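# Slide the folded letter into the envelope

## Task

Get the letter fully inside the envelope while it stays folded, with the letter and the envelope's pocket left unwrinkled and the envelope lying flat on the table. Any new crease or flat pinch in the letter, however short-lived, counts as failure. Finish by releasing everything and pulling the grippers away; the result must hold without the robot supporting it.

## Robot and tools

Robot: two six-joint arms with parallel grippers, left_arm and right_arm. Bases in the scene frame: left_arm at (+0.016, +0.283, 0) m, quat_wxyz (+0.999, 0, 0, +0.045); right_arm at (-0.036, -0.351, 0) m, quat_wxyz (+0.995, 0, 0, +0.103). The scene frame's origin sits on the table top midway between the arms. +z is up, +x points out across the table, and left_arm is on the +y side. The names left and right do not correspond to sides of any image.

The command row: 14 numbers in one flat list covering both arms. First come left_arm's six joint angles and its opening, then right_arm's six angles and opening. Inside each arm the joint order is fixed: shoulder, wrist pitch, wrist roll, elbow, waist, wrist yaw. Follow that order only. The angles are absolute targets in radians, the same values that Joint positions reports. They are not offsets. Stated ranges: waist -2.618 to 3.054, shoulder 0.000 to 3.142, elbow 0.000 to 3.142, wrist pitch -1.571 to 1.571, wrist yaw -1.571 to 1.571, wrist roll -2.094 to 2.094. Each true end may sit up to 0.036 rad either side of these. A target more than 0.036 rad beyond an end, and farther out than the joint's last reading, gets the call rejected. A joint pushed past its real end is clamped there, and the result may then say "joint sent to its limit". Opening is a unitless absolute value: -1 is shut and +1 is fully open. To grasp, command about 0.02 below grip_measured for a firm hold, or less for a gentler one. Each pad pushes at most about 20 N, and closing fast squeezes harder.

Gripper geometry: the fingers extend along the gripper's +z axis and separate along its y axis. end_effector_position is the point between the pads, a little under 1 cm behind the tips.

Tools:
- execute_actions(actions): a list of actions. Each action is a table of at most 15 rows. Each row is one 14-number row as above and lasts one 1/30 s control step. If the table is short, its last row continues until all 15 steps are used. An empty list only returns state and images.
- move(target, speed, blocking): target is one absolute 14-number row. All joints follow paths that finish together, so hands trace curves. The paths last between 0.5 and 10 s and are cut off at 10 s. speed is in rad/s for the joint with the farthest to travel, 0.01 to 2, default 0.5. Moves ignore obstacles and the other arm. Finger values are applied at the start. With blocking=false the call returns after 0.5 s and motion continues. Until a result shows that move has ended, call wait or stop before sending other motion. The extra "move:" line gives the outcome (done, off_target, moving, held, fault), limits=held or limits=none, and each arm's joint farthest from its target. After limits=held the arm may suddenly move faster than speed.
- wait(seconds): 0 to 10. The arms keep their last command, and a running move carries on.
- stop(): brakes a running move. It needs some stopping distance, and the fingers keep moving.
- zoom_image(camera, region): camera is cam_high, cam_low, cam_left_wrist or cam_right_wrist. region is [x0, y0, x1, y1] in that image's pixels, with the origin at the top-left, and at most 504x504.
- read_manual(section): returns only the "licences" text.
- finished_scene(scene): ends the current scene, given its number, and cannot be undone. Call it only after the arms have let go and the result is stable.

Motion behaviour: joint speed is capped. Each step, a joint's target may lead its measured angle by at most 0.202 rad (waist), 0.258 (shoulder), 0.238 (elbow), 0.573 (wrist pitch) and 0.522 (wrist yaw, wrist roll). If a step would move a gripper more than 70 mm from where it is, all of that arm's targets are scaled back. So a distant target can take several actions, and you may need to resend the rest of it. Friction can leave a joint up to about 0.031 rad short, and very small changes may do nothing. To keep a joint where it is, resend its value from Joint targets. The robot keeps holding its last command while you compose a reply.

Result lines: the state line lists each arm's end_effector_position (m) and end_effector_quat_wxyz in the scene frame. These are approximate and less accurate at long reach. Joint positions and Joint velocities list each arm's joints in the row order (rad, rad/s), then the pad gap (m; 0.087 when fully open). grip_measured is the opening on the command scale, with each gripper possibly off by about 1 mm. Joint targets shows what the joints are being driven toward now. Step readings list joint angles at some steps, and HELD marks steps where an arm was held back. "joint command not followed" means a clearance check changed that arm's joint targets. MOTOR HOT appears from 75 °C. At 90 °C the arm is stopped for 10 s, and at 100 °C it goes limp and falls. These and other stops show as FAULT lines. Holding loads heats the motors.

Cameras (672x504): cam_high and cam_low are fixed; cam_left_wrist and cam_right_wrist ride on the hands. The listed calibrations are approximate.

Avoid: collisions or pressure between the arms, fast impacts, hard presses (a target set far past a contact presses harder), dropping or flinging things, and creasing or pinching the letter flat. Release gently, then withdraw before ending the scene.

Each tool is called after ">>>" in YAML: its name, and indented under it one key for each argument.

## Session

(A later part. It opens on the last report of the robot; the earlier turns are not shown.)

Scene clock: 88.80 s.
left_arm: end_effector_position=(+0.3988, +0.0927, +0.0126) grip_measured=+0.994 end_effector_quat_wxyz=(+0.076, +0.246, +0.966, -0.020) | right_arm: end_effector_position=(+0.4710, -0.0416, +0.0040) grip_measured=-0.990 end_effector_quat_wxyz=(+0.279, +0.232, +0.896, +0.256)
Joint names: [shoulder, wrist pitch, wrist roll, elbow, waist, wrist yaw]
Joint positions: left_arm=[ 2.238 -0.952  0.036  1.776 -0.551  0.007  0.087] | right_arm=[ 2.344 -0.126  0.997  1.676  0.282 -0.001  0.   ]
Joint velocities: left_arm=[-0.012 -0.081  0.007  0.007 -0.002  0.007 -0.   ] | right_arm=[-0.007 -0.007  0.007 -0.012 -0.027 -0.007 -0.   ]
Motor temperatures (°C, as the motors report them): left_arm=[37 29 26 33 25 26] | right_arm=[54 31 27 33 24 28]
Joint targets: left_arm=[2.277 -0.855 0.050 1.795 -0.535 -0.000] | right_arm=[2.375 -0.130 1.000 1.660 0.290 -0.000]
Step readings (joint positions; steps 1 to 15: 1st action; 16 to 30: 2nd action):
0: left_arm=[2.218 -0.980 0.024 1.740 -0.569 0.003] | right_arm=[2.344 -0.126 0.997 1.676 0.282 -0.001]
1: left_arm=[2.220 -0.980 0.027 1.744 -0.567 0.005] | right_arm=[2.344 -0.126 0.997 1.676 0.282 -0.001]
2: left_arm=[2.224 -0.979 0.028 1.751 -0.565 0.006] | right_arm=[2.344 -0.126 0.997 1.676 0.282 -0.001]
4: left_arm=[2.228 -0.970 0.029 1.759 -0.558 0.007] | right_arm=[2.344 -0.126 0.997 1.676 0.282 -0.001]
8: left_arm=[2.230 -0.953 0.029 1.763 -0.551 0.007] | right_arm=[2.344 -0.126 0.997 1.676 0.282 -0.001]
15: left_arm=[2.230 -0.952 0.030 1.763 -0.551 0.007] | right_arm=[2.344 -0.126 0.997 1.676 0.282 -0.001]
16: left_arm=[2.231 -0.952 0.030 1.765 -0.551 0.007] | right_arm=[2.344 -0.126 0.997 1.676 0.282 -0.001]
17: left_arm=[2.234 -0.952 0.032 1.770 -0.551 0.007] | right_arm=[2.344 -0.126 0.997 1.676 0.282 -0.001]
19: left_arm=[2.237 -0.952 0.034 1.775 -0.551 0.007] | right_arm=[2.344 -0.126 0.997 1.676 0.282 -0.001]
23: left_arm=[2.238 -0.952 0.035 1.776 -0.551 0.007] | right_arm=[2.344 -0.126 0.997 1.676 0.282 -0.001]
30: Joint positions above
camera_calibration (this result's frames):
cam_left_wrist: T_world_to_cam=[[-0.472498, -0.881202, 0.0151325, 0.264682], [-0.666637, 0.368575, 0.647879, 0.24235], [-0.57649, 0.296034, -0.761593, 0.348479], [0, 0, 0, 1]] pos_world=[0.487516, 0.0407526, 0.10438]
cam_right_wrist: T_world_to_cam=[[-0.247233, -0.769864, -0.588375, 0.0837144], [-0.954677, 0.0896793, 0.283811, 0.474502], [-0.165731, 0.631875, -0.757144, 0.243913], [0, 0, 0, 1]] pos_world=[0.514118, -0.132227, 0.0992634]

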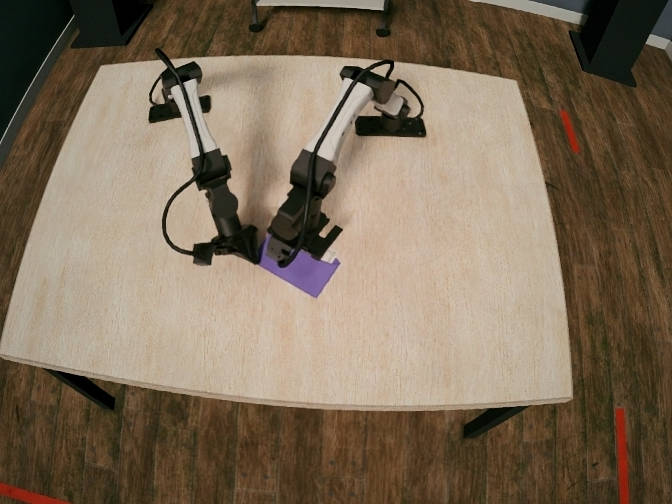

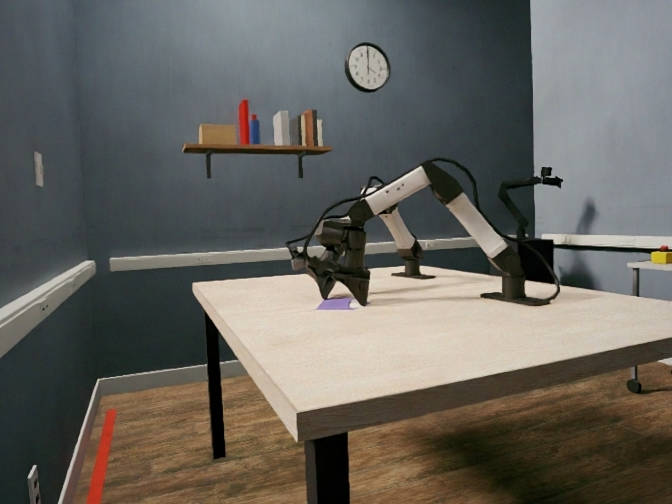

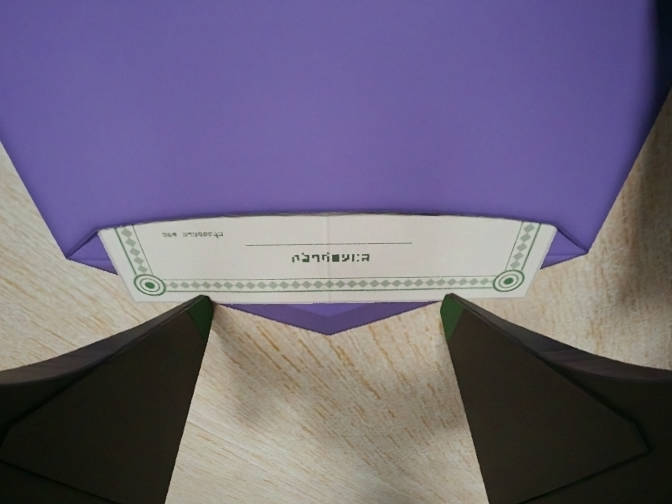

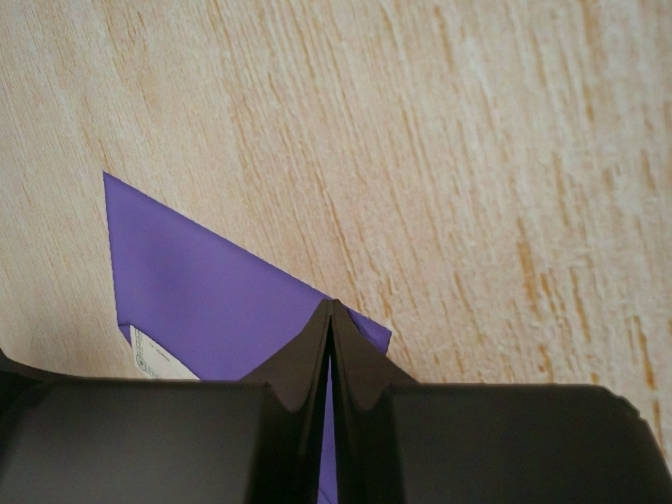

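>>> move:
  target: [2.15,-1.0,0.04,1.776,-0.55,0,1,2.25,-0.13,1.0,1.66,0.29,0,-1]
  speed: 0.2

>>> move:
  target: [2.23,-1.12,-1.46,1.776,-0.445,0,-0.9,1.9,-0.4,0.5,1.5,-0.1,0,-1]
  speed: 1

Scene clock: 89.90 s.
left_arm: end_effector_position=(+0.3957, +0.0943, +0.0416) grip_measured=+0.994 end_effector_quat_wxyz=(+0.092, +0.245, +0.965, -0.023) | right_arm: end_effector_position=(+0.4763, -0.0388, +0.0481) grip_measured=-0.990 end_effector_quat_wxyz=(+0.304, +0.229, +0.882, +0.279)
Joint names: [shoulder, wrist pitch, wrist roll, elbow, waist, wrist yaw]
Joint positions: left_arm=[ 2.166 -0.991  0.036  1.776 -0.551  0.007  0.087] | right_arm=[ 2.266 -0.13   0.997  1.676  0.282 -0.001  0.   ]
Joint velocities: left_arm=[ 0.022  0.022  0.022 -0.032  0.017 -0.066 -0.001] | right_arm=[ 0.007 -0.066  0.037 -0.017 -0.017 -0.037  0.   ]
Motor temperatures (°C, as the motors report them): left_arm=[37 28 26 33 25 26] | right_arm=[55 32 27 33 24 28]
Joint targets: left_arm=[2.150 -1.000 0.040 1.776 -0.550 0.000] | right_arm=[2.250 -0.130 1.000 1.660 0.290 -0.000]
move: done; limits=none; left_arm: farthest joint: the shoulder, 0.016 radians from its target (0.088 radians at the start); right_arm: farthest joint: the shoulder, 0.016 radians from its target (0.094 radians at the start)
camera_calibration (this result's frames):
cam_left_wrist: T_world_to_cam=[[-0.472932, -0.880986, 0.0141031, 0.264328], [-0.685512, 0.377959, 0.62227, 0.228498], [-0.553541, 0.284624, -0.782676, 0.361145], [0, 0, 0, 1]] pos_world=[0.481556, 0.0437158, 0.136744]
cam_right_wrist: T_world_to_cam=[[-0.207846, -0.748919, -0.629222, 0.0971079], [-0.971119, 0.0809361, 0.224449, 0.477105], [-0.117167, 0.6577, -0.744112, 0.253628], [0, 0, 0, 1]] pos_world=[0.513226, -0.132701, 0.142744]

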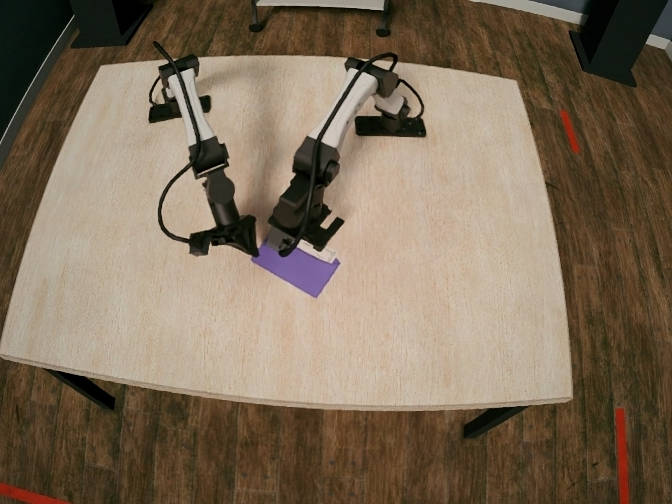

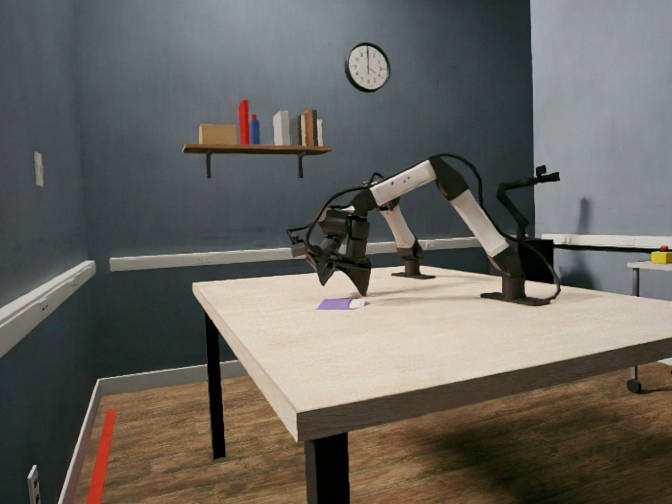

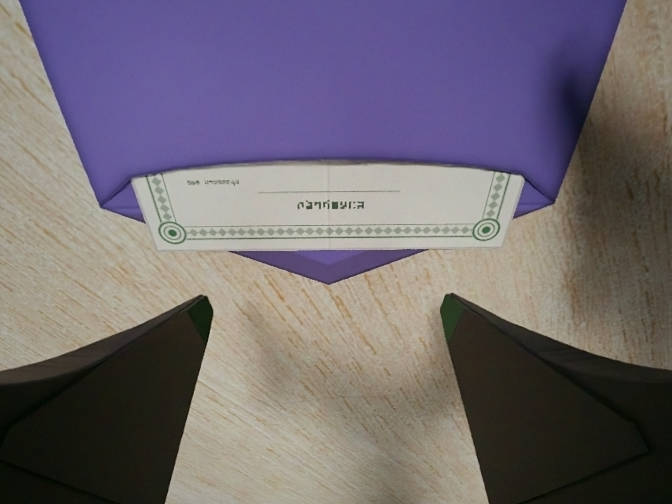

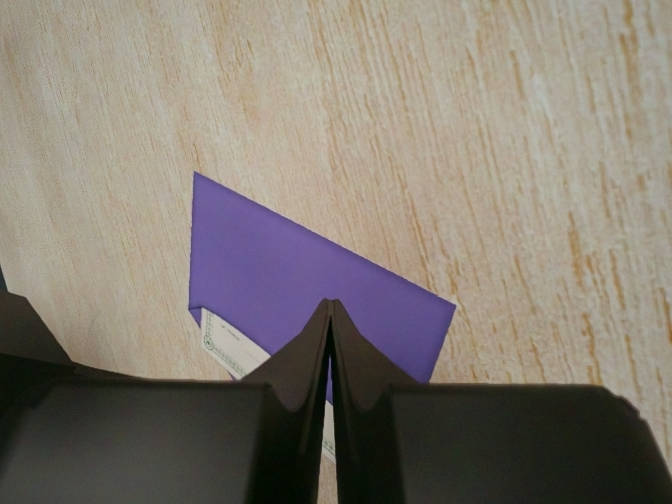

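Scene clock: 92.33 s.
left_arm: end_effector_position=(+0.3985, +0.0909, +0.0233) grip_measured=-0.900 end_effector_quat_wxyz=(+0.003, -0.516, +0.856, -0.008) | right_arm: end_effector_position=(+0.4665, -0.2747, +0.1165) grip_measured=-0.990 end_effector_quat_wxyz=(+0.359, +0.183, +0.908, +0.115)
Joint names: [shoulder, wrist pitch, wrist roll, elbow, waist, wrist yaw]
Joint positions: left_arm=[ 2.22  -1.11  -1.451  1.776 -0.455  0.006  0.004] | right_arm=[ 1.922 -0.395  0.509  1.519 -0.096 -0.001  0.   ]
Joint velocities: left_arm=[ 0.002 -0.022  0.037 -0.022 -0.012  0.022  0.   ] | right_arm=[-0.002 -0.007  0.037 -0.007  0.002 -0.051 -0.   ]
Motor temperatures (°C, as the motors report them): left_arm=[38 28 26 33 25 26] | right_arm=[55 32 27 33 24 28]
Joint targets: left_arm=[2.230 -1.120 -1.460 1.776 -0.445 -0.000] | right_arm=[1.900 -0.400 0.500 1.500 -0.100 0.000]
move: off_target (right_arm); limits=none; left_arm: farthest joint: the waist, 0.010 radians from its target (0.106 radians at the start); right_arm: farthest joint: the shoulder, 0.022 radians from its target (0.366 radians at the start)
camera_calibration (this result's frames):
cam_left_wrist: T_world_to_cam=[[0.887607, -0.459658, 0.0294548, -0.31787], [-0.317866, -0.565014, 0.761394, 0.179116], [-0.333339, -0.685182, -0.64762, 0.346549], [0, 0, 0, 1]] pos_world=[0.454597, 0.192541, 0.0974172]
cam_right_wrist: T_world_to_cam=[[-0.224918, -0.915199, -0.334399, -0.110585], [-0.971815, 0.185826, 0.145068, 0.509738], [-0.0706258, 0.357603, -0.931199, 0.376197], [0, 0, 0, 1]] pos_world=[0.497067, -0.330459, 0.239388]

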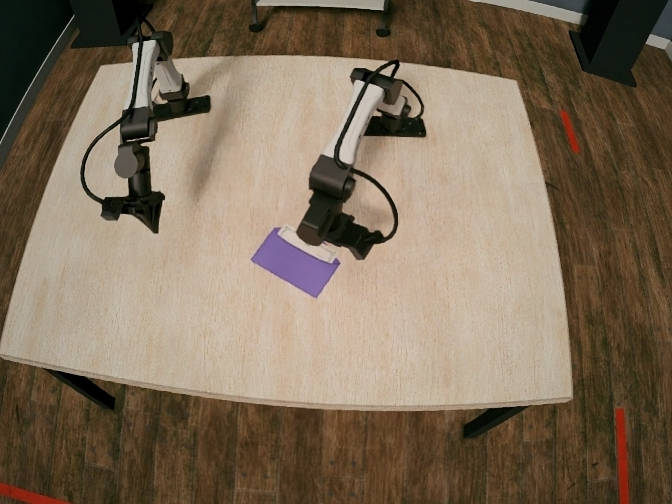

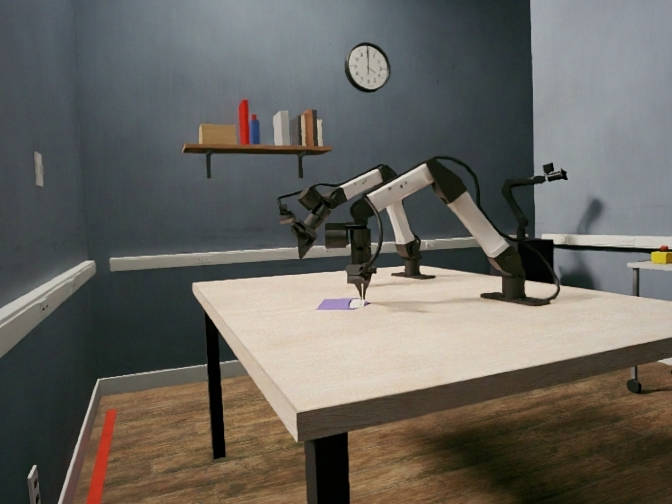

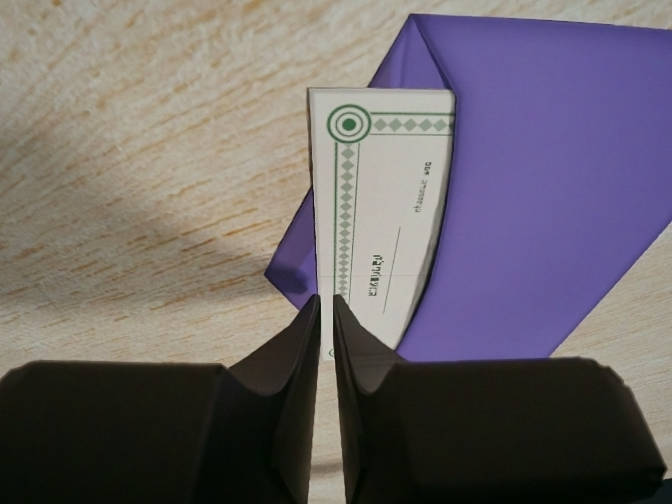

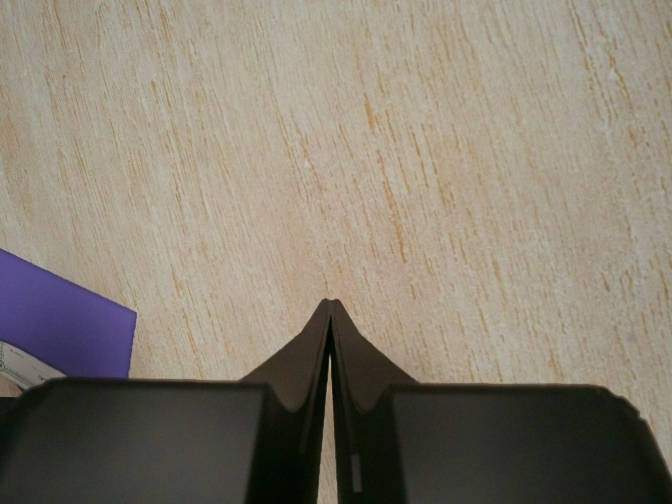

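Lowering by shoulder shifts back ~3 mm: good.

>>> execute_actions:
  actions:
    - [[2.25,-1.12,-1.46,1.776,-0.445,0,-0.9,1.9,-0.4,0.5,1.5,-0.1,0,-1]]
    - [[2.275,-1.12,-1.46,1.776,-0.445,0,-0.9,1.9,-0.4,0.5,1.5,-0.1,0,-1]]
    - [[2.28,-1.12,-1.46,1.776,-0.445,0,-0.8,1.9,-0.4,0.5,1.5,-0.1,0,-1]]
    - [[2.28,-1.12,-1.46,1.776,-0.445,0,-0.7,1.9,-0.4,0.5,1.5,-0.1,0,-1]]
    - [[2.28,-1.12,-1.46,1.776,-0.445,0,-0.6,1.9,-0.4,0.5,1.5,-0.1,0,-1]]

Scene clock: 95.03 s.
left_arm: end_effector_position=(+0.3918, +0.0934, +0.0125) grip_measured=-0.600 end_effector_quat_wxyz=(-0.012, -0.517, +0.856, +0.010) | right_arm: end_effector_position=(+0.4664, -0.2747, +0.1164) grip_measured=-0.990 end_effector_quat_wxyz=(+0.359, +0.183, +0.908, +0.115)
Joint names: [shoulder, wrist pitch, wrist roll, elbow, waist, wrist yaw]
Joint positions: left_arm=[ 2.248 -1.129 -1.452  1.776 -0.454  0.007  0.017] | right_arm=[ 1.922 -0.396  0.509  1.519 -0.096 -0.001  0.   ]
Joint velocities: left_arm=[ 0.012  0.066  0.051 -0.012  0.002 -0.037 -0.001] | right_arm=[-0.007  0.037 -0.007 -0.002 -0.002 -0.037 -0.001]
Motor temperatures (°C, as the motors report them): left_arm=[38 28 26 33 25 26] | right_arm=[55 32 27 33 24 28]
Joint targets: left_arm=[2.280 -1.120 -1.460 1.776 -0.445 -0.000] | right_arm=[1.900 -0.400 0.500 1.500 -0.100 0.000]
Step readings (joint positions; steps 1 to 15: 1st action; 16 to 30: 2nd action; 31 to 45: 3rd action; 46 to 60: 4th action; 61 to 75: 5th action):
0: left_arm=[2.220 -1.110 -1.451 1.776 -0.455 0.006] | right_arm=[1.922 -0.395 0.509 1.519 -0.096 -0.001]
1: left_arm=[2.222 -1.111 -1.451 1.776 -0.455 0.006] | right_arm=[1.922 -0.395 0.509 1.519 -0.096 -0.001]
2: left_arm=[2.224 -1.111 -1.451 1.776 -0.455 0.006] | right_arm=[1.922 -0.395 0.509 1.519 -0.096 -0.001]
4: left_arm=[2.233 -1.111 -1.451 1.776 -0.455 0.006] | right_arm=[1.922 -0.395 0.509 1.519 -0.096 -0.001]
8: left_arm=[2.244 -1.111 -1.451 1.776 -0.455 0.006] | right_arm=[1.922 -0.396 0.509 1.519 -0.096 -0.001]
15: left_arm=[2.244 -1.112 -1.451 1.776 -0.455 0.006] | right_arm=[1.922 -0.396 0.509 1.519 -0.096 -0.001]
16: left_arm=[2.246 -1.112 -1.451 1.776 -0.455 0.005] | right_arm=[1.922 -0.396 0.509 1.519 -0.096 -0.001]
17: left_arm=[2.248 -1.112 -1.451 1.776 -0.455 0.006] | right_arm=[1.922 -0.396 0.509 1.519 -0.096 -0.001]
19: left_arm=[2.248 -1.112 -1.452 1.776 -0.454 0.006] | right_arm=[1.922 -0.396 0.509 1.519 -0.096 -0.001]
23: left_arm=[2.248 -1.112 -1.452 1.776 -0.454 0.006] | right_arm=[1.922 -0.396 0.509 1.519 -0.096 -0.001]
30: left_arm=[2.248 -1.112 -1.452 1.776 -0.454 0.006] | right_arm=[1.922 -0.396 0.509 1.519 -0.096 -0.001]
31: left_arm=[2.248 -1.114 -1.452 1.776 -0.454 0.007] | right_arm=[1.922 -0.396 0.509 1.519 -0.096 -0.001]
32: left_arm=[2.248 -1.117 -1.452 1.776 -0.454 0.007] | right_arm=[1.922 -0.396 0.509 1.519 -0.096 -0.001]
34: left_arm=[2.248 -1.118 -1.452 1.776 -0.454 0.007] | right_arm=[1.922 -0.396 0.509 1.519 -0.096 -0.001]
38: left_arm=[2.248 -1.118 -1.452 1.776 -0.454 0.007] | right_arm=[1.922 -0.396 0.509 1.519 -0.096 -0.001]
45: left_arm=[2.248 -1.118 -1.452 1.776 -0.454 0.007] | right_arm=[1.922 -0.396 0.509 1.519 -0.096 -0.001]
46: left_arm=[2.248 -1.120 -1.452 1.776 -0.454 0.007] | right_arm=[1.922 -0.396 0.509 1.519 -0.096 -0.001]
47: left_arm=[2.248 -1.123 -1.452 1.776 -0.454 0.007] | right_arm=[1.922 -0.396 0.509 1.519 -0.096 -0.001]
49: left_arm=[2.248 -1.123 -1.452 1.776 -0.454 0.007] | right_arm=[1.922 -0.396 0.509 1.519 -0.096 -0.001]
53: left_arm=[2.248 -1.124 -1.452 1.776 -0.454 0.007] | right_arm=[1.922 -0.396 0.509 1.519 -0.096 -0.001]
60: left_arm=[2.248 -1.124 -1.452 1.776 -0.454 0.007] | right_arm=[1.922 -0.396 0.509 1.519 -0.096 -0.001]
61: left_arm=[2.248 -1.125 -1.452 1.776 -0.454 0.007] | right_arm=[1.922 -0.396 0.509 1.519 -0.096 -0.001]
62: left_arm=[2.248 -1.128 -1.452 1.776 -0.454 0.007] | right_arm=[1.922 -0.396 0.509 1.519 -0.096 -0.001]
64: left_arm=[2.248 -1.129 -1.452 1.776 -0.454 0.007] | right_arm=[1.922 -0.396 0.509 1.519 -0.096 -0.001]
68: left_arm=[2.248 -1.129 -1.452 1.776 -0.454 0.007] | right_arm=[1.922 -0.396 0.509 1.519 -0.096 -0.001]
75: Joint positions above
camera_calibration (this result's frames):
cam_left_wrist: T_world_to_cam=[[0.888429, -0.458738, -0.0159094, -0.310247], [-0.284244, -0.577043, 0.765655, 0.174463], [-0.360416, -0.675708, -0.643055, 0.348763], [0, 0, 0, 1]] pos_world=[0.450922, 0.194012, 0.0857594]
cam_right_wrist: T_world_to_cam=[[-0.224784, -0.915363, -0.33404, -0.110794], [-0.971815, 0.185605, 0.145351, 0.509578], [-0.0710491, 0.357298, -0.931284, 0.376266], [0, 0, 0, 1]] pos_world=[0.497044, -0.330436, 0.239333]

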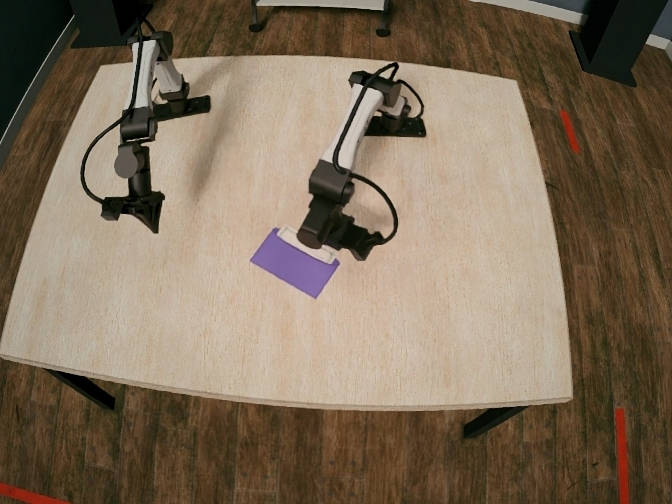

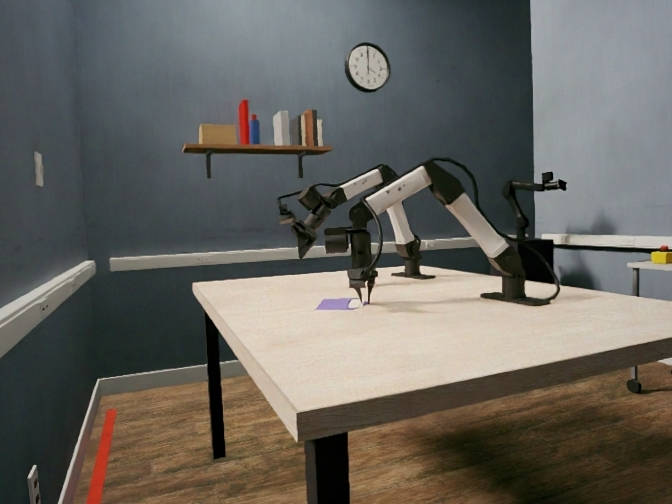

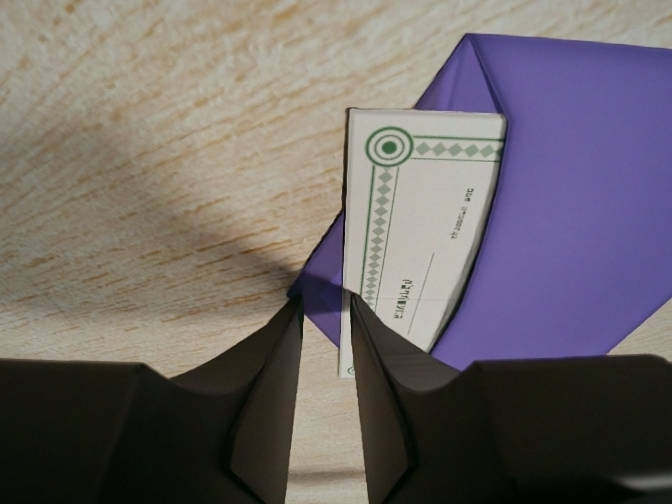

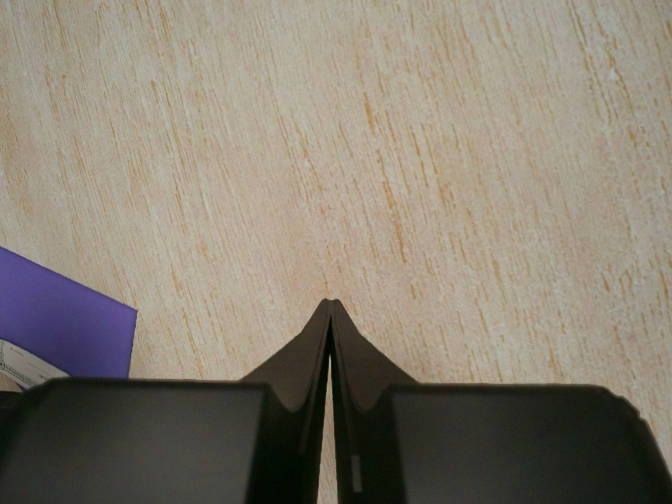

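>>> execute_actions:
  actions:
    - [[2.2,-1.12,-1.46,1.776,-0.445,0,-0.6,1.9,-0.4,0.5,1.5,-0.1,0,-1]]
    - [[2.17,-1.08,-1.46,1.72,-0.445,0,-1,1.9,-0.4,0.5,1.5,-0.1,0,-1]]
    - [[2.155,-1.045,-1.46,1.675,-0.445,0,-1,1.9,-0.4,0.5,1.5,-0.1,0,-1]]
    - [[2.155,-1.045,-1.46,1.675,-0.445,0,-1,1.9,-0.4,0.5,1.5,-0.1,0,-1]]

Scene clock: 97.13 s.
left_arm: end_effector_position=(+0.3903, +0.0941, +0.0192) grip_measured=-1.000 end_effector_quat_wxyz=(+0.006, -0.517, +0.856, -0.012) | right_arm: end_effector_position=(+0.4664, -0.2747, +0.1164) grip_measured=-0.990 end_effector_quat_wxyz=(+0.359, +0.183, +0.908, +0.115)
Joint names: [shoulder, wrist pitch, wrist roll, elbow, waist, wrist yaw]
Joint positions: left_arm=[ 2.178 -1.057 -1.452  1.691 -0.454  0.006  0.   ] | right_arm=[ 1.922 -0.396  0.509  1.519 -0.096 -0.001  0.   ]
Joint velocities: left_arm=[-0.007 -0.051 -0.022 -0.012 -0.012 -0.007  0.   ] | right_arm=[ 0.007  0.007 -0.081  0.002 -0.007 -0.037 -0.   ]
Motor temperatures (°C, as the motors report them): left_arm=[39 28 26 33 25 26] | right_arm=[55 32 27 33 24 28]
Joint targets: left_arm=[2.155 -1.045 -1.460 1.675 -0.445 0.000] | right_arm=[1.900 -0.400 0.500 1.500 -0.100 0.000]
Step readings (joint positions; steps 1 to 15: 1st action; 16 to 30: 2nd action; 31 to 45: 3rd action; 46 to 60: 4th action):
0: left_arm=[2.248 -1.129 -1.452 1.776 -0.454 0.007] | right_arm=[1.922 -0.396 0.509 1.519 -0.096 -0.001]
1: left_arm=[2.243 -1.129 -1.452 1.776 -0.454 0.007] | right_arm=[1.922 -0.396 0.509 1.519 -0.096 -0.001]
2: left_arm=[2.239 -1.129 -1.452 1.776 -0.454 0.007] | right_arm=[1.922 -0.396 0.509 1.519 -0.096 -0.001]
4: left_arm=[2.229 -1.129 -1.452 1.776 -0.454 0.006] | right_arm=[1.922 -0.396 0.509 1.519 -0.096 -0.001]
8: left_arm=[2.218 -1.129 -1.452 1.776 -0.454 0.006] | right_arm=[1.922 -0.396 0.509 1.519 -0.096 -0.001]
15: left_arm=[2.218 -1.129 -1.452 1.776 -0.454 0.006] | right_arm=[1.922 -0.396 0.509 1.519 -0.096 -0.001]
16: left_arm=[2.214 -1.120 -1.452 1.768 -0.454 0.006] | right_arm=[1.922 -0.396 0.509 1.519 -0.096 -0.001]
17: left_arm=[2.206 -1.111 -1.452 1.755 -0.454 0.006] | right_arm=[1.922 -0.396 0.509 1.519 -0.096 -0.001]
19: left_arm=[2.197 -1.109 -1.452 1.741 -0.454 0.006] | right_arm=[1.922 -0.396 0.509 1.519 -0.096 -0.001]
23: left_arm=[2.193 -1.100 -1.452 1.738 -0.454 0.006] | right_arm=[1.922 -0.396 0.509 1.519 -0.096 -0.001]
30: left_arm=[2.193 -1.094 -1.452 1.738 -0.454 0.006] | right_arm=[1.922 -0.396 0.509 1.519 -0.096 -0.001]
31: left_arm=[2.190 -1.083 -1.452 1.729 -0.454 0.006] | right_arm=[1.922 -0.396 0.509 1.519 -0.096 -0.001]
32: left_arm=[2.183 -1.075 -1.452 1.715 -0.454 0.006] | right_arm=[1.922 -0.396 0.509 1.519 -0.096 -0.001]
34: left_arm=[2.178 -1.072 -1.452 1.698 -0.454 0.006] | right_arm=[1.922 -0.396 0.509 1.519 -0.096 -0.001]
38: left_arm=[2.178 -1.066 -1.452 1.691 -0.454 0.006] | right_arm=[1.922 -0.396 0.509 1.519 -0.096 -0.001]
45: left_arm=[2.178 -1.059 -1.452 1.691 -0.454 0.006] | right_arm=[1.922 -0.396 0.509 1.519 -0.096 -0.001]
46: left_arm=[2.178 -1.058 -1.452 1.691 -0.454 0.006] | right_arm=[1.922 -0.396 0.509 1.519 -0.096 -0.001]
47: left_arm=[2.178 -1.058 -1.452 1.691 -0.454 0.006] | right_arm=[1.922 -0.396 0.509 1.519 -0.096 -0.001]
49: left_arm=[2.178 -1.058 -1.452 1.691 -0.454 0.006] | right_arm=[1.922 -0.396 0.509 1.519 -0.096 -0.001]
53: left_arm=[2.178 -1.057 -1.452 1.691 -0.454 0.006] | right_arm=[1.922 -0.396 0.509 1.519 -0.096 -0.001]
60: Joint positions above
camera_calibration (this result's frames):
cam_left_wrist: T_world_to_cam=[[0.887815, -0.458515, 0.0393453, -0.309306], [-0.324164, -0.5624, 0.760674, 0.183651], [-0.326653, -0.688092, -0.647941, 0.341068], [0, 0, 0, 1]] pos_world=[0.44555, 0.19615, 0.0934631]
cam_right_wrist: T_world_to_cam=[[-0.224784, -0.915363, -0.33404, -0.110794], [-0.971815, 0.185605, 0.145351, 0.509578], [-0.0710491, 0.357298, -0.931284, 0.376266], [0, 0, 0, 1]] pos_world=[0.497044, -0.330436, 0.239333]

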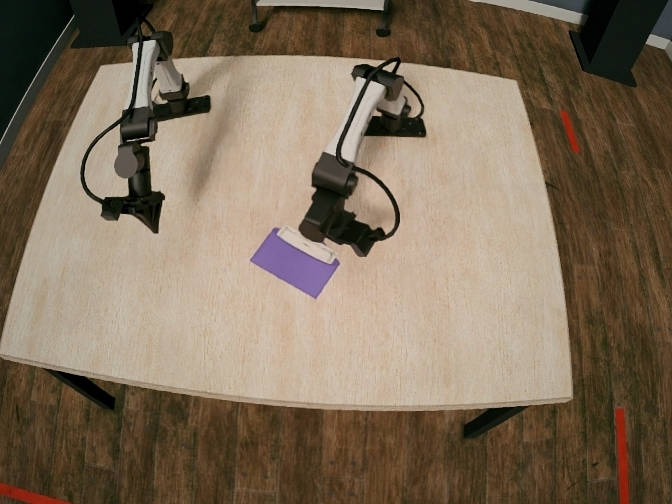

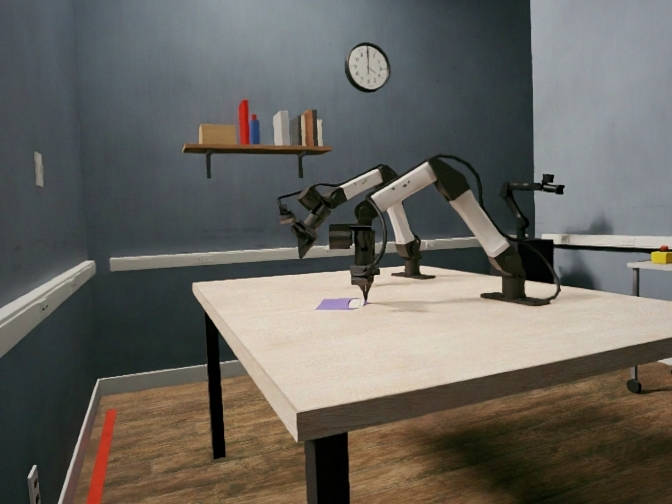

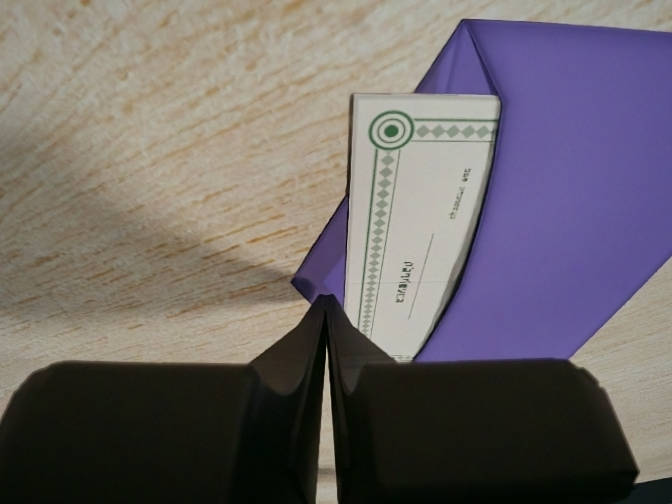

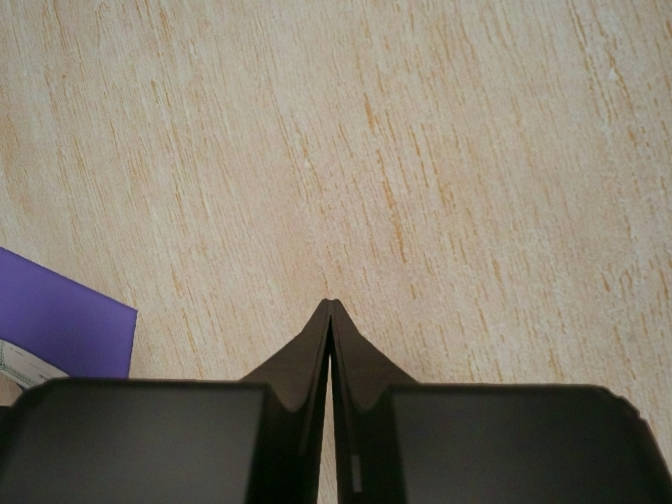

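>>> execute_actions:
  actions:
    - [[2.205,-1.05,-1.46,1.69,-0.445,0,-1,1.9,-0.4,0.5,1.5,-0.1,0,-1]]
    - [[2.225,-1.06,-1.46,1.69,-0.445,0,-1,1.9,-0.4,0.5,1.5,-0.1,0,-1]]
    - [[2.225,-1.07,-1.46,1.69,-0.445,0,-0.9,1.9,-0.4,0.5,1.5,-0.1,0,-1]]
    - [[2.225,-1.07,-1.46,1.69,-0.445,0,-0.8,1.9,-0.4,0.5,1.5,-0.1,0,-1]]
    - [[2.225,-1.07,-1.46,1.69,-0.445,0,-0.7,1.9,-0.4,0.5,1.5,-0.1,0,-1]]

Scene clock: 99.77 s.
left_arm: end_effector_position=(+0.3887, +0.0946, +0.0121) grip_measured=-0.701 end_effector_quat_wxyz=(+0.000, -0.517, +0.856, -0.005) | right_arm: end_effector_position=(+0.4664, -0.2747, +0.1164) grip_measured=-0.990 end_effector_quat_wxyz=(+0.359, +0.183, +0.908, +0.115)
Joint names: [shoulder, wrist pitch, wrist roll, elbow, waist, wrist yaw]
Joint positions: left_arm=[ 2.196 -1.057 -1.453  1.691 -0.454  0.006  0.013] | right_arm=[ 1.922 -0.396  0.509  1.519 -0.096 -0.001  0.   ]
Joint velocities: left_arm=[-0.002 -0.007 -0.022  0.007 -0.002 -0.007 -0.001] | right_arm=[-0.007 -0.095 -0.007  0.007  0.017 -0.051 -0.   ]
Motor temperatures (°C, as the motors report them): left_arm=[39 28 26 33 25 26] | right_arm=[55 32 27 33 24 28]
Joint targets: left_arm=[2.225 -1.070 -1.460 1.690 -0.445 -0.000] | right_arm=[1.900 -0.400 0.500 1.500 -0.100 0.000]
Step readings (joint positions; steps 1 to 15: 1st action; 16 to 30: 2nd action; 31 to 45: 3rd action; 46 to 60: 4th action; 61 to 75: 5th action):
0: left_arm=[2.178 -1.057 -1.452 1.691 -0.454 0.006] | right_arm=[1.922 -0.396 0.509 1.519 -0.096 -0.001]
1: left_arm=[2.180 -1.057 -1.452 1.691 -0.454 0.006] | right_arm=[1.922 -0.396 0.509 1.519 -0.096 -0.001]
2: left_arm=[2.182 -1.057 -1.452 1.691 -0.454 0.006] | right_arm=[1.922 -0.396 0.509 1.519 -0.096 -0.001]
4: left_arm=[2.189 -1.057 -1.452 1.691 -0.454 0.006] | right_arm=[1.922 -0.396 0.509 1.519 -0.096 -0.001]
8: left_arm=[2.195 -1.057 -1.452 1.691 -0.454 0.006] | right_arm=[1.922 -0.396 0.509 1.519 -0.096 -0.001]
15: left_arm=[2.195 -1.057 -1.452 1.691 -0.454 0.005] | right_arm=[1.922 -0.396 0.509 1.519 -0.096 -0.001]
16: left_arm=[2.196 -1.057 -1.452 1.691 -0.454 0.005] | right_arm=[1.922 -0.396 0.509 1.519 -0.096 -0.001]
17: left_arm=[2.196 -1.057 -1.452 1.691 -0.454 0.005] | right_arm=[1.922 -0.396 0.509 1.519 -0.096 -0.001]
19: left_arm=[2.196 -1.057 -1.452 1.691 -0.454 0.005] | right_arm=[1.922 -0.396 0.509 1.519 -0.096 -0.001]
23: left_arm=[2.196 -1.057 -1.452 1.691 -0.454 0.005] | right_arm=[1.922 -0.396 0.509 1.519 -0.096 -0.001]
30: left_arm=[2.196 -1.057 -1.452 1.691 -0.454 0.005] | right_arm=[1.922 -0.396 0.509 1.519 -0.096 -0.001]
31: left_arm=[2.196 -1.057 -1.452 1.691 -0.454 0.005] | right_arm=[1.922 -0.396 0.509 1.519 -0.096 -0.001]
32: left_arm=[2.196 -1.057 -1.452 1.691 -0.454 0.005] | right_arm=[1.922 -0.396 0.509 1.519 -0.096 -0.001]
34: left_arm=[2.196 -1.057 -1.452 1.691 -0.454 0.006] | right_arm=[1.922 -0.396 0.509 1.519 -0.096 -0.001]
38: left_arm=[2.196 -1.057 -1.452 1.691 -0.454 0.006] | right_arm=[1.922 -0.396 0.509 1.519 -0.096 -0.001]
45: left_arm=[2.196 -1.057 -1.452 1.691 -0.454 0.006] | right_arm=[1.922 -0.396 0.509 1.519 -0.096 -0.001]
46: left_arm=[2.196 -1.057 -1.453 1.691 -0.454 0.006] | right_arm=[1.922 -0.396 0.509 1.519 -0.096 -0.001]
47: left_arm=[2.196 -1.057 -1.453 1.691 -0.454 0.006] | right_arm=[1.922 -0.396 0.509 1.519 -0.096 -0.001]
49: left_arm=[2.196 -1.057 -1.453 1.691 -0.454 0.006] | right_arm=[1.922 -0.396 0.509 1.519 -0.096 -0.001]
53: left_arm=[2.196 -1.057 -1.453 1.691 -0.454 0.006] | right_arm=[1.922 -0.396 0.509 1.519 -0.096 -0.001]
60: left_arm=[2.196 -1.057 -1.453 1.691 -0.454 0.006] | right_arm=[1.922 -0.396 0.509 1.519 -0.096 -0.001]
61: left_arm=[2.196 -1.057 -1.453 1.691 -0.454 0.006] | right_arm=[1.922 -0.396 0.509 1.519 -0.096 -0.001]
62: left_arm=[2.196 -1.057 -1.453 1.691 -0.454 0.006] | right_arm=[1.922 -0.396 0.509 1.519 -0.096 -0.001]
64: left_arm=[2.196 -1.057 -1.453 1.691 -0.454 0.006] | right_arm=[1.922 -0.396 0.509 1.519 -0.096 -0.001]
68: left_arm=[2.196 -1.057 -1.453 1.691 -0.454 0.006] | right_arm=[1.922 -0.396 0.509 1.519 -0.096 -0.001]
75: Joint positions above
camera_calibration (this result's frames):
cam_left_wrist: T_world_to_cam=[[0.889018, -0.457346, 0.0219487, -0.307818], [-0.310704, -0.567369, 0.762598, 0.184043], [-0.336318, -0.684783, -0.6465, 0.339754], [0, 0, 0, 1]] pos_world=[0.445104, 0.196299, 0.0860562]
cam_right_wrist: T_world_to_cam=[[-0.224784, -0.915363, -0.33404, -0.110794], [-0.971815, 0.185605, 0.145351, 0.509578], [-0.0710491, 0.357298, -0.931284, 0.376266], [0, 0, 0, 1]] pos_world=[0.497044, -0.330436, 0.239333]

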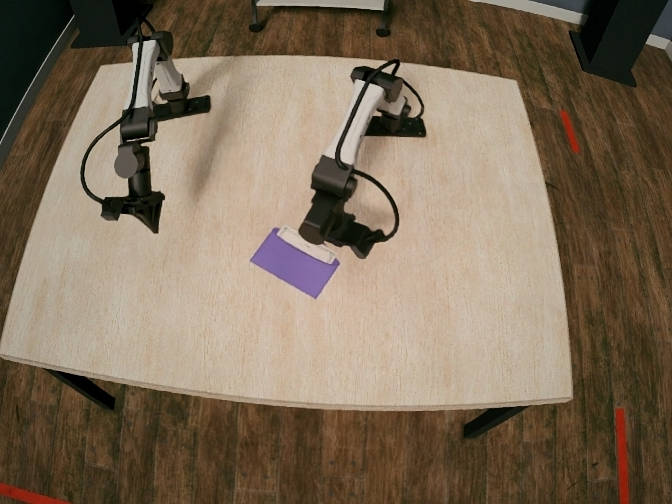

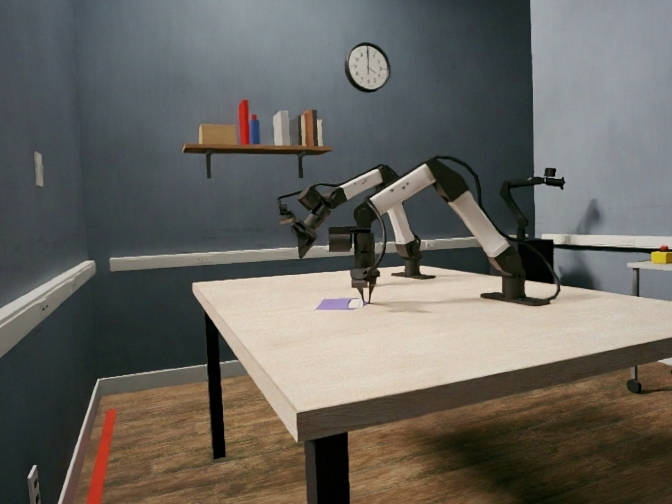

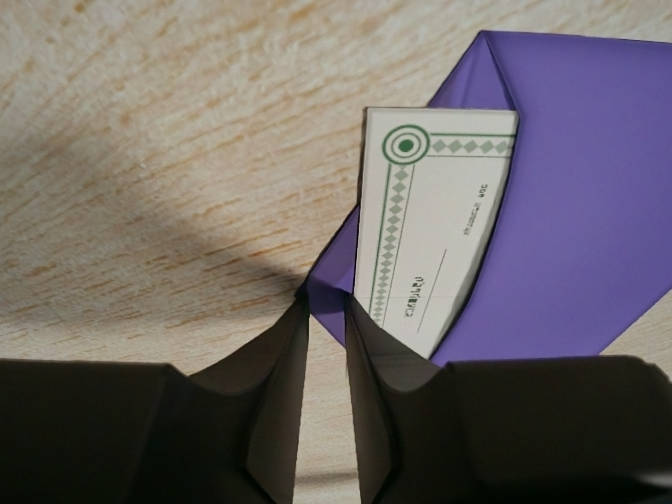

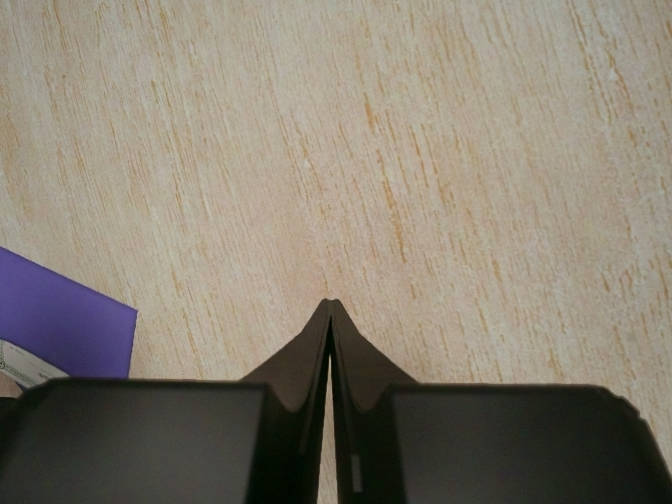

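>>> execute_actions:
  actions:
    - [[2.225,-1.03,-1.46,1.69,-0.445,0,-0.6,1.9,-0.4,0.5,1.5,-0.1,0,-1]]
    - [[2.225,-1.03,-1.46,1.69,-0.445,0,-0.5,1.9,-0.4,0.5,1.5,-0.1,0,-1]]
    - [[2.225,-1.03,-1.46,1.69,-0.445,0,-0.4,1.9,-0.4,0.5,1.5,-0.1,0,-1]]

Scene clock: 101.43 s.
left_arm: end_effector_position=(+0.3924, +0.0928, +0.0122) grip_measured=-0.400 end_effector_quat_wxyz=(+0.004, -0.518, +0.855, -0.012) | right_arm: end_effector_position=(+0.4664, -0.2747, +0.1164) grip_measured=-0.990 end_effector_quat_wxyz=(+0.359, +0.183, +0.908, +0.115)
Joint names: [shoulder, wrist pitch, wrist roll, elbow, waist, wrist yaw]
Joint positions: left_arm=[ 2.196 -1.041 -1.454  1.691 -0.454  0.009  0.026] | right_arm=[ 1.922 -0.396  0.509  1.519 -0.096 -0.001  0.   ]
Joint velocities: left_arm=[-0.032  0.007 -0.007 -0.007  0.002 -0.007  0.   ] | right_arm=[-0.017 -0.037  0.007 -0.012 -0.007  0.007 -0.001]
Motor temperatures (°C, as the motors report them): left_arm=[39 28 26 33 25 26] | right_arm=[55 32 27 33 24 28]
Joint targets: left_arm=[2.225 -1.030 -1.460 1.690 -0.445 -0.000] | right_arm=[1.900 -0.400 0.500 1.500 -0.100 -0.000]
Step readings (joint positions; steps 1 to 15: 1st action; 16 to 30: 2nd action; 31 to 45: 3rd action):
0: left_arm=[2.196 -1.057 -1.453 1.691 -0.454 0.006] | right_arm=[1.922 -0.396 0.509 1.519 -0.096 -0.001]
1: left_arm=[2.196 -1.056 -1.453 1.691 -0.454 0.006] | right_arm=[1.922 -0.396 0.509 1.519 -0.096 -0.001]
2: left_arm=[2.196 -1.054 -1.453 1.691 -0.454 0.007] | right_arm=[1.922 -0.396 0.509 1.519 -0.096 -0.001]
4: left_arm=[2.196 -1.053 -1.453 1.691 -0.454 0.007] | right_arm=[1.922 -0.396 0.509 1.519 -0.096 -0.001]
8: left_arm=[2.196 -1.053 -1.453 1.691 -0.454 0.007] | right_arm=[1.922 -0.396 0.509 1.519 -0.096 -0.001]
15: left_arm=[2.196 -1.053 -1.453 1.691 -0.454 0.007] | right_arm=[1.922 -0.396 0.509 1.519 -0.096 -0.001]
16: left_arm=[2.196 -1.051 -1.453 1.691 -0.454 0.007] | right_arm=[1.922 -0.396 0.509 1.519 -0.096 -0.001]
17: left_arm=[2.196 -1.048 -1.454 1.691 -0.454 0.008] | right_arm=[1.922 -0.396 0.509 1.519 -0.096 -0.001]
19: left_arm=[2.196 -1.047 -1.454 1.691 -0.454 0.008] | right_arm=[1.922 -0.396 0.509 1.519 -0.096 -0.001]
23: left_arm=[2.196 -1.047 -1.454 1.691 -0.454 0.008] | right_arm=[1.922 -0.396 0.509 1.519 -0.096 -0.001]
30: left_arm=[2.196 -1.047 -1.454 1.691 -0.454 0.008] | right_arm=[1.922 -0.396 0.509 1.519 -0.096 -0.001]
31: left_arm=[2.196 -1.044 -1.454 1.691 -0.454 0.008] | right_arm=[1.922 -0.396 0.509 1.519 -0.096 -0.001]
32: left_arm=[2.196 -1.042 -1.454 1.691 -0.454 0.008] | right_arm=[1.922 -0.396 0.509 1.519 -0.096 -0.001]
34: left_arm=[2.196 -1.041 -1.454 1.691 -0.454 0.009] | right_arm=[1.922 -0.396 0.509 1.519 -0.096 -0.001]
38: left_arm=[2.196 -1.041 -1.454 1.691 -0.454 0.009] | right_arm=[1.922 -0.396 0.509 1.519 -0.096 -0.001]
45: Joint positions above
camera_calibration (this result's frames):
cam_left_wrist: T_world_to_cam=[[0.889099, -0.456125, 0.0381106, -0.31222], [-0.320857, -0.561713, 0.762581, 0.187529], [-0.326425, -0.690238, -0.645769, 0.336397], [0, 0, 0, 1]] pos_world=[0.447573, 0.19512, 0.0861274]
cam_right_wrist: T_world_to_cam=[[-0.224784, -0.915363, -0.33404, -0.110794], [-0.971815, 0.185605, 0.145351, 0.509578], [-0.0710491, 0.357298, -0.931284, 0.376266], [0, 0, 0, 1]] pos_world=[0.497044, -0.330436, 0.239333]

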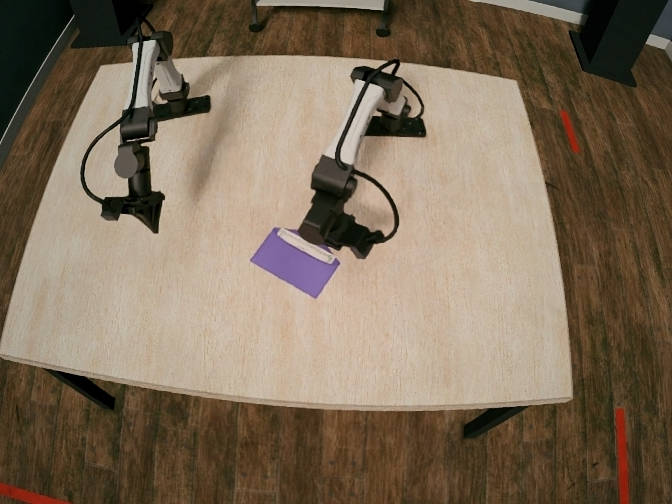

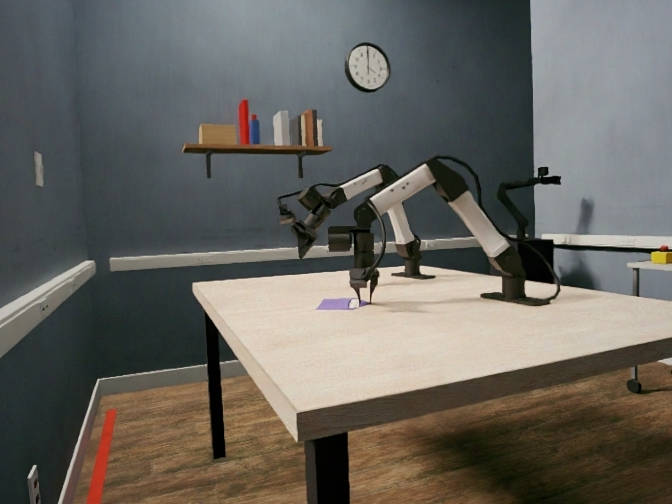

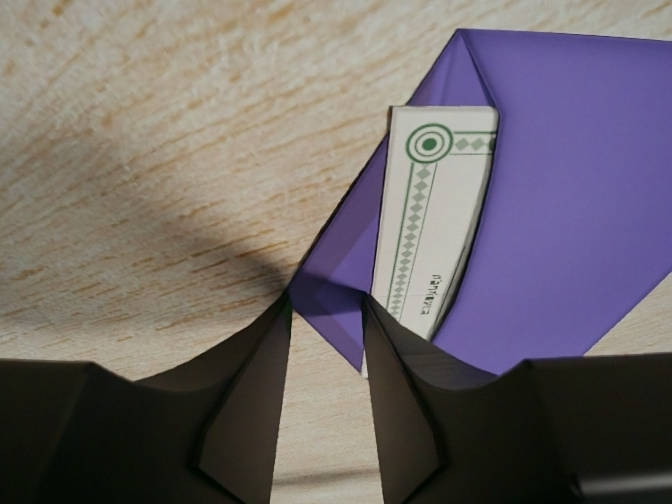

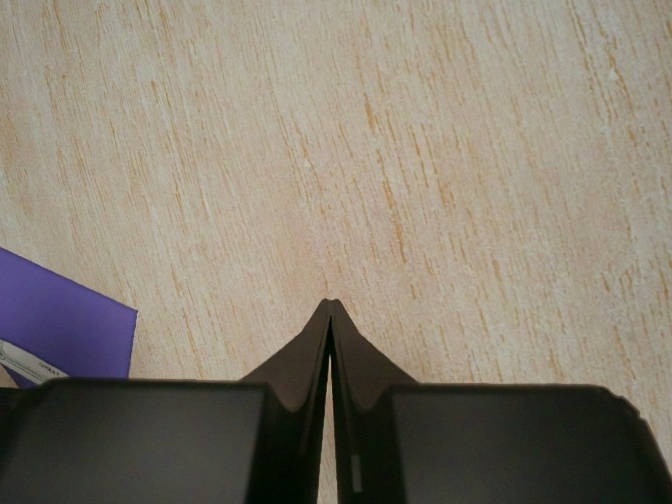

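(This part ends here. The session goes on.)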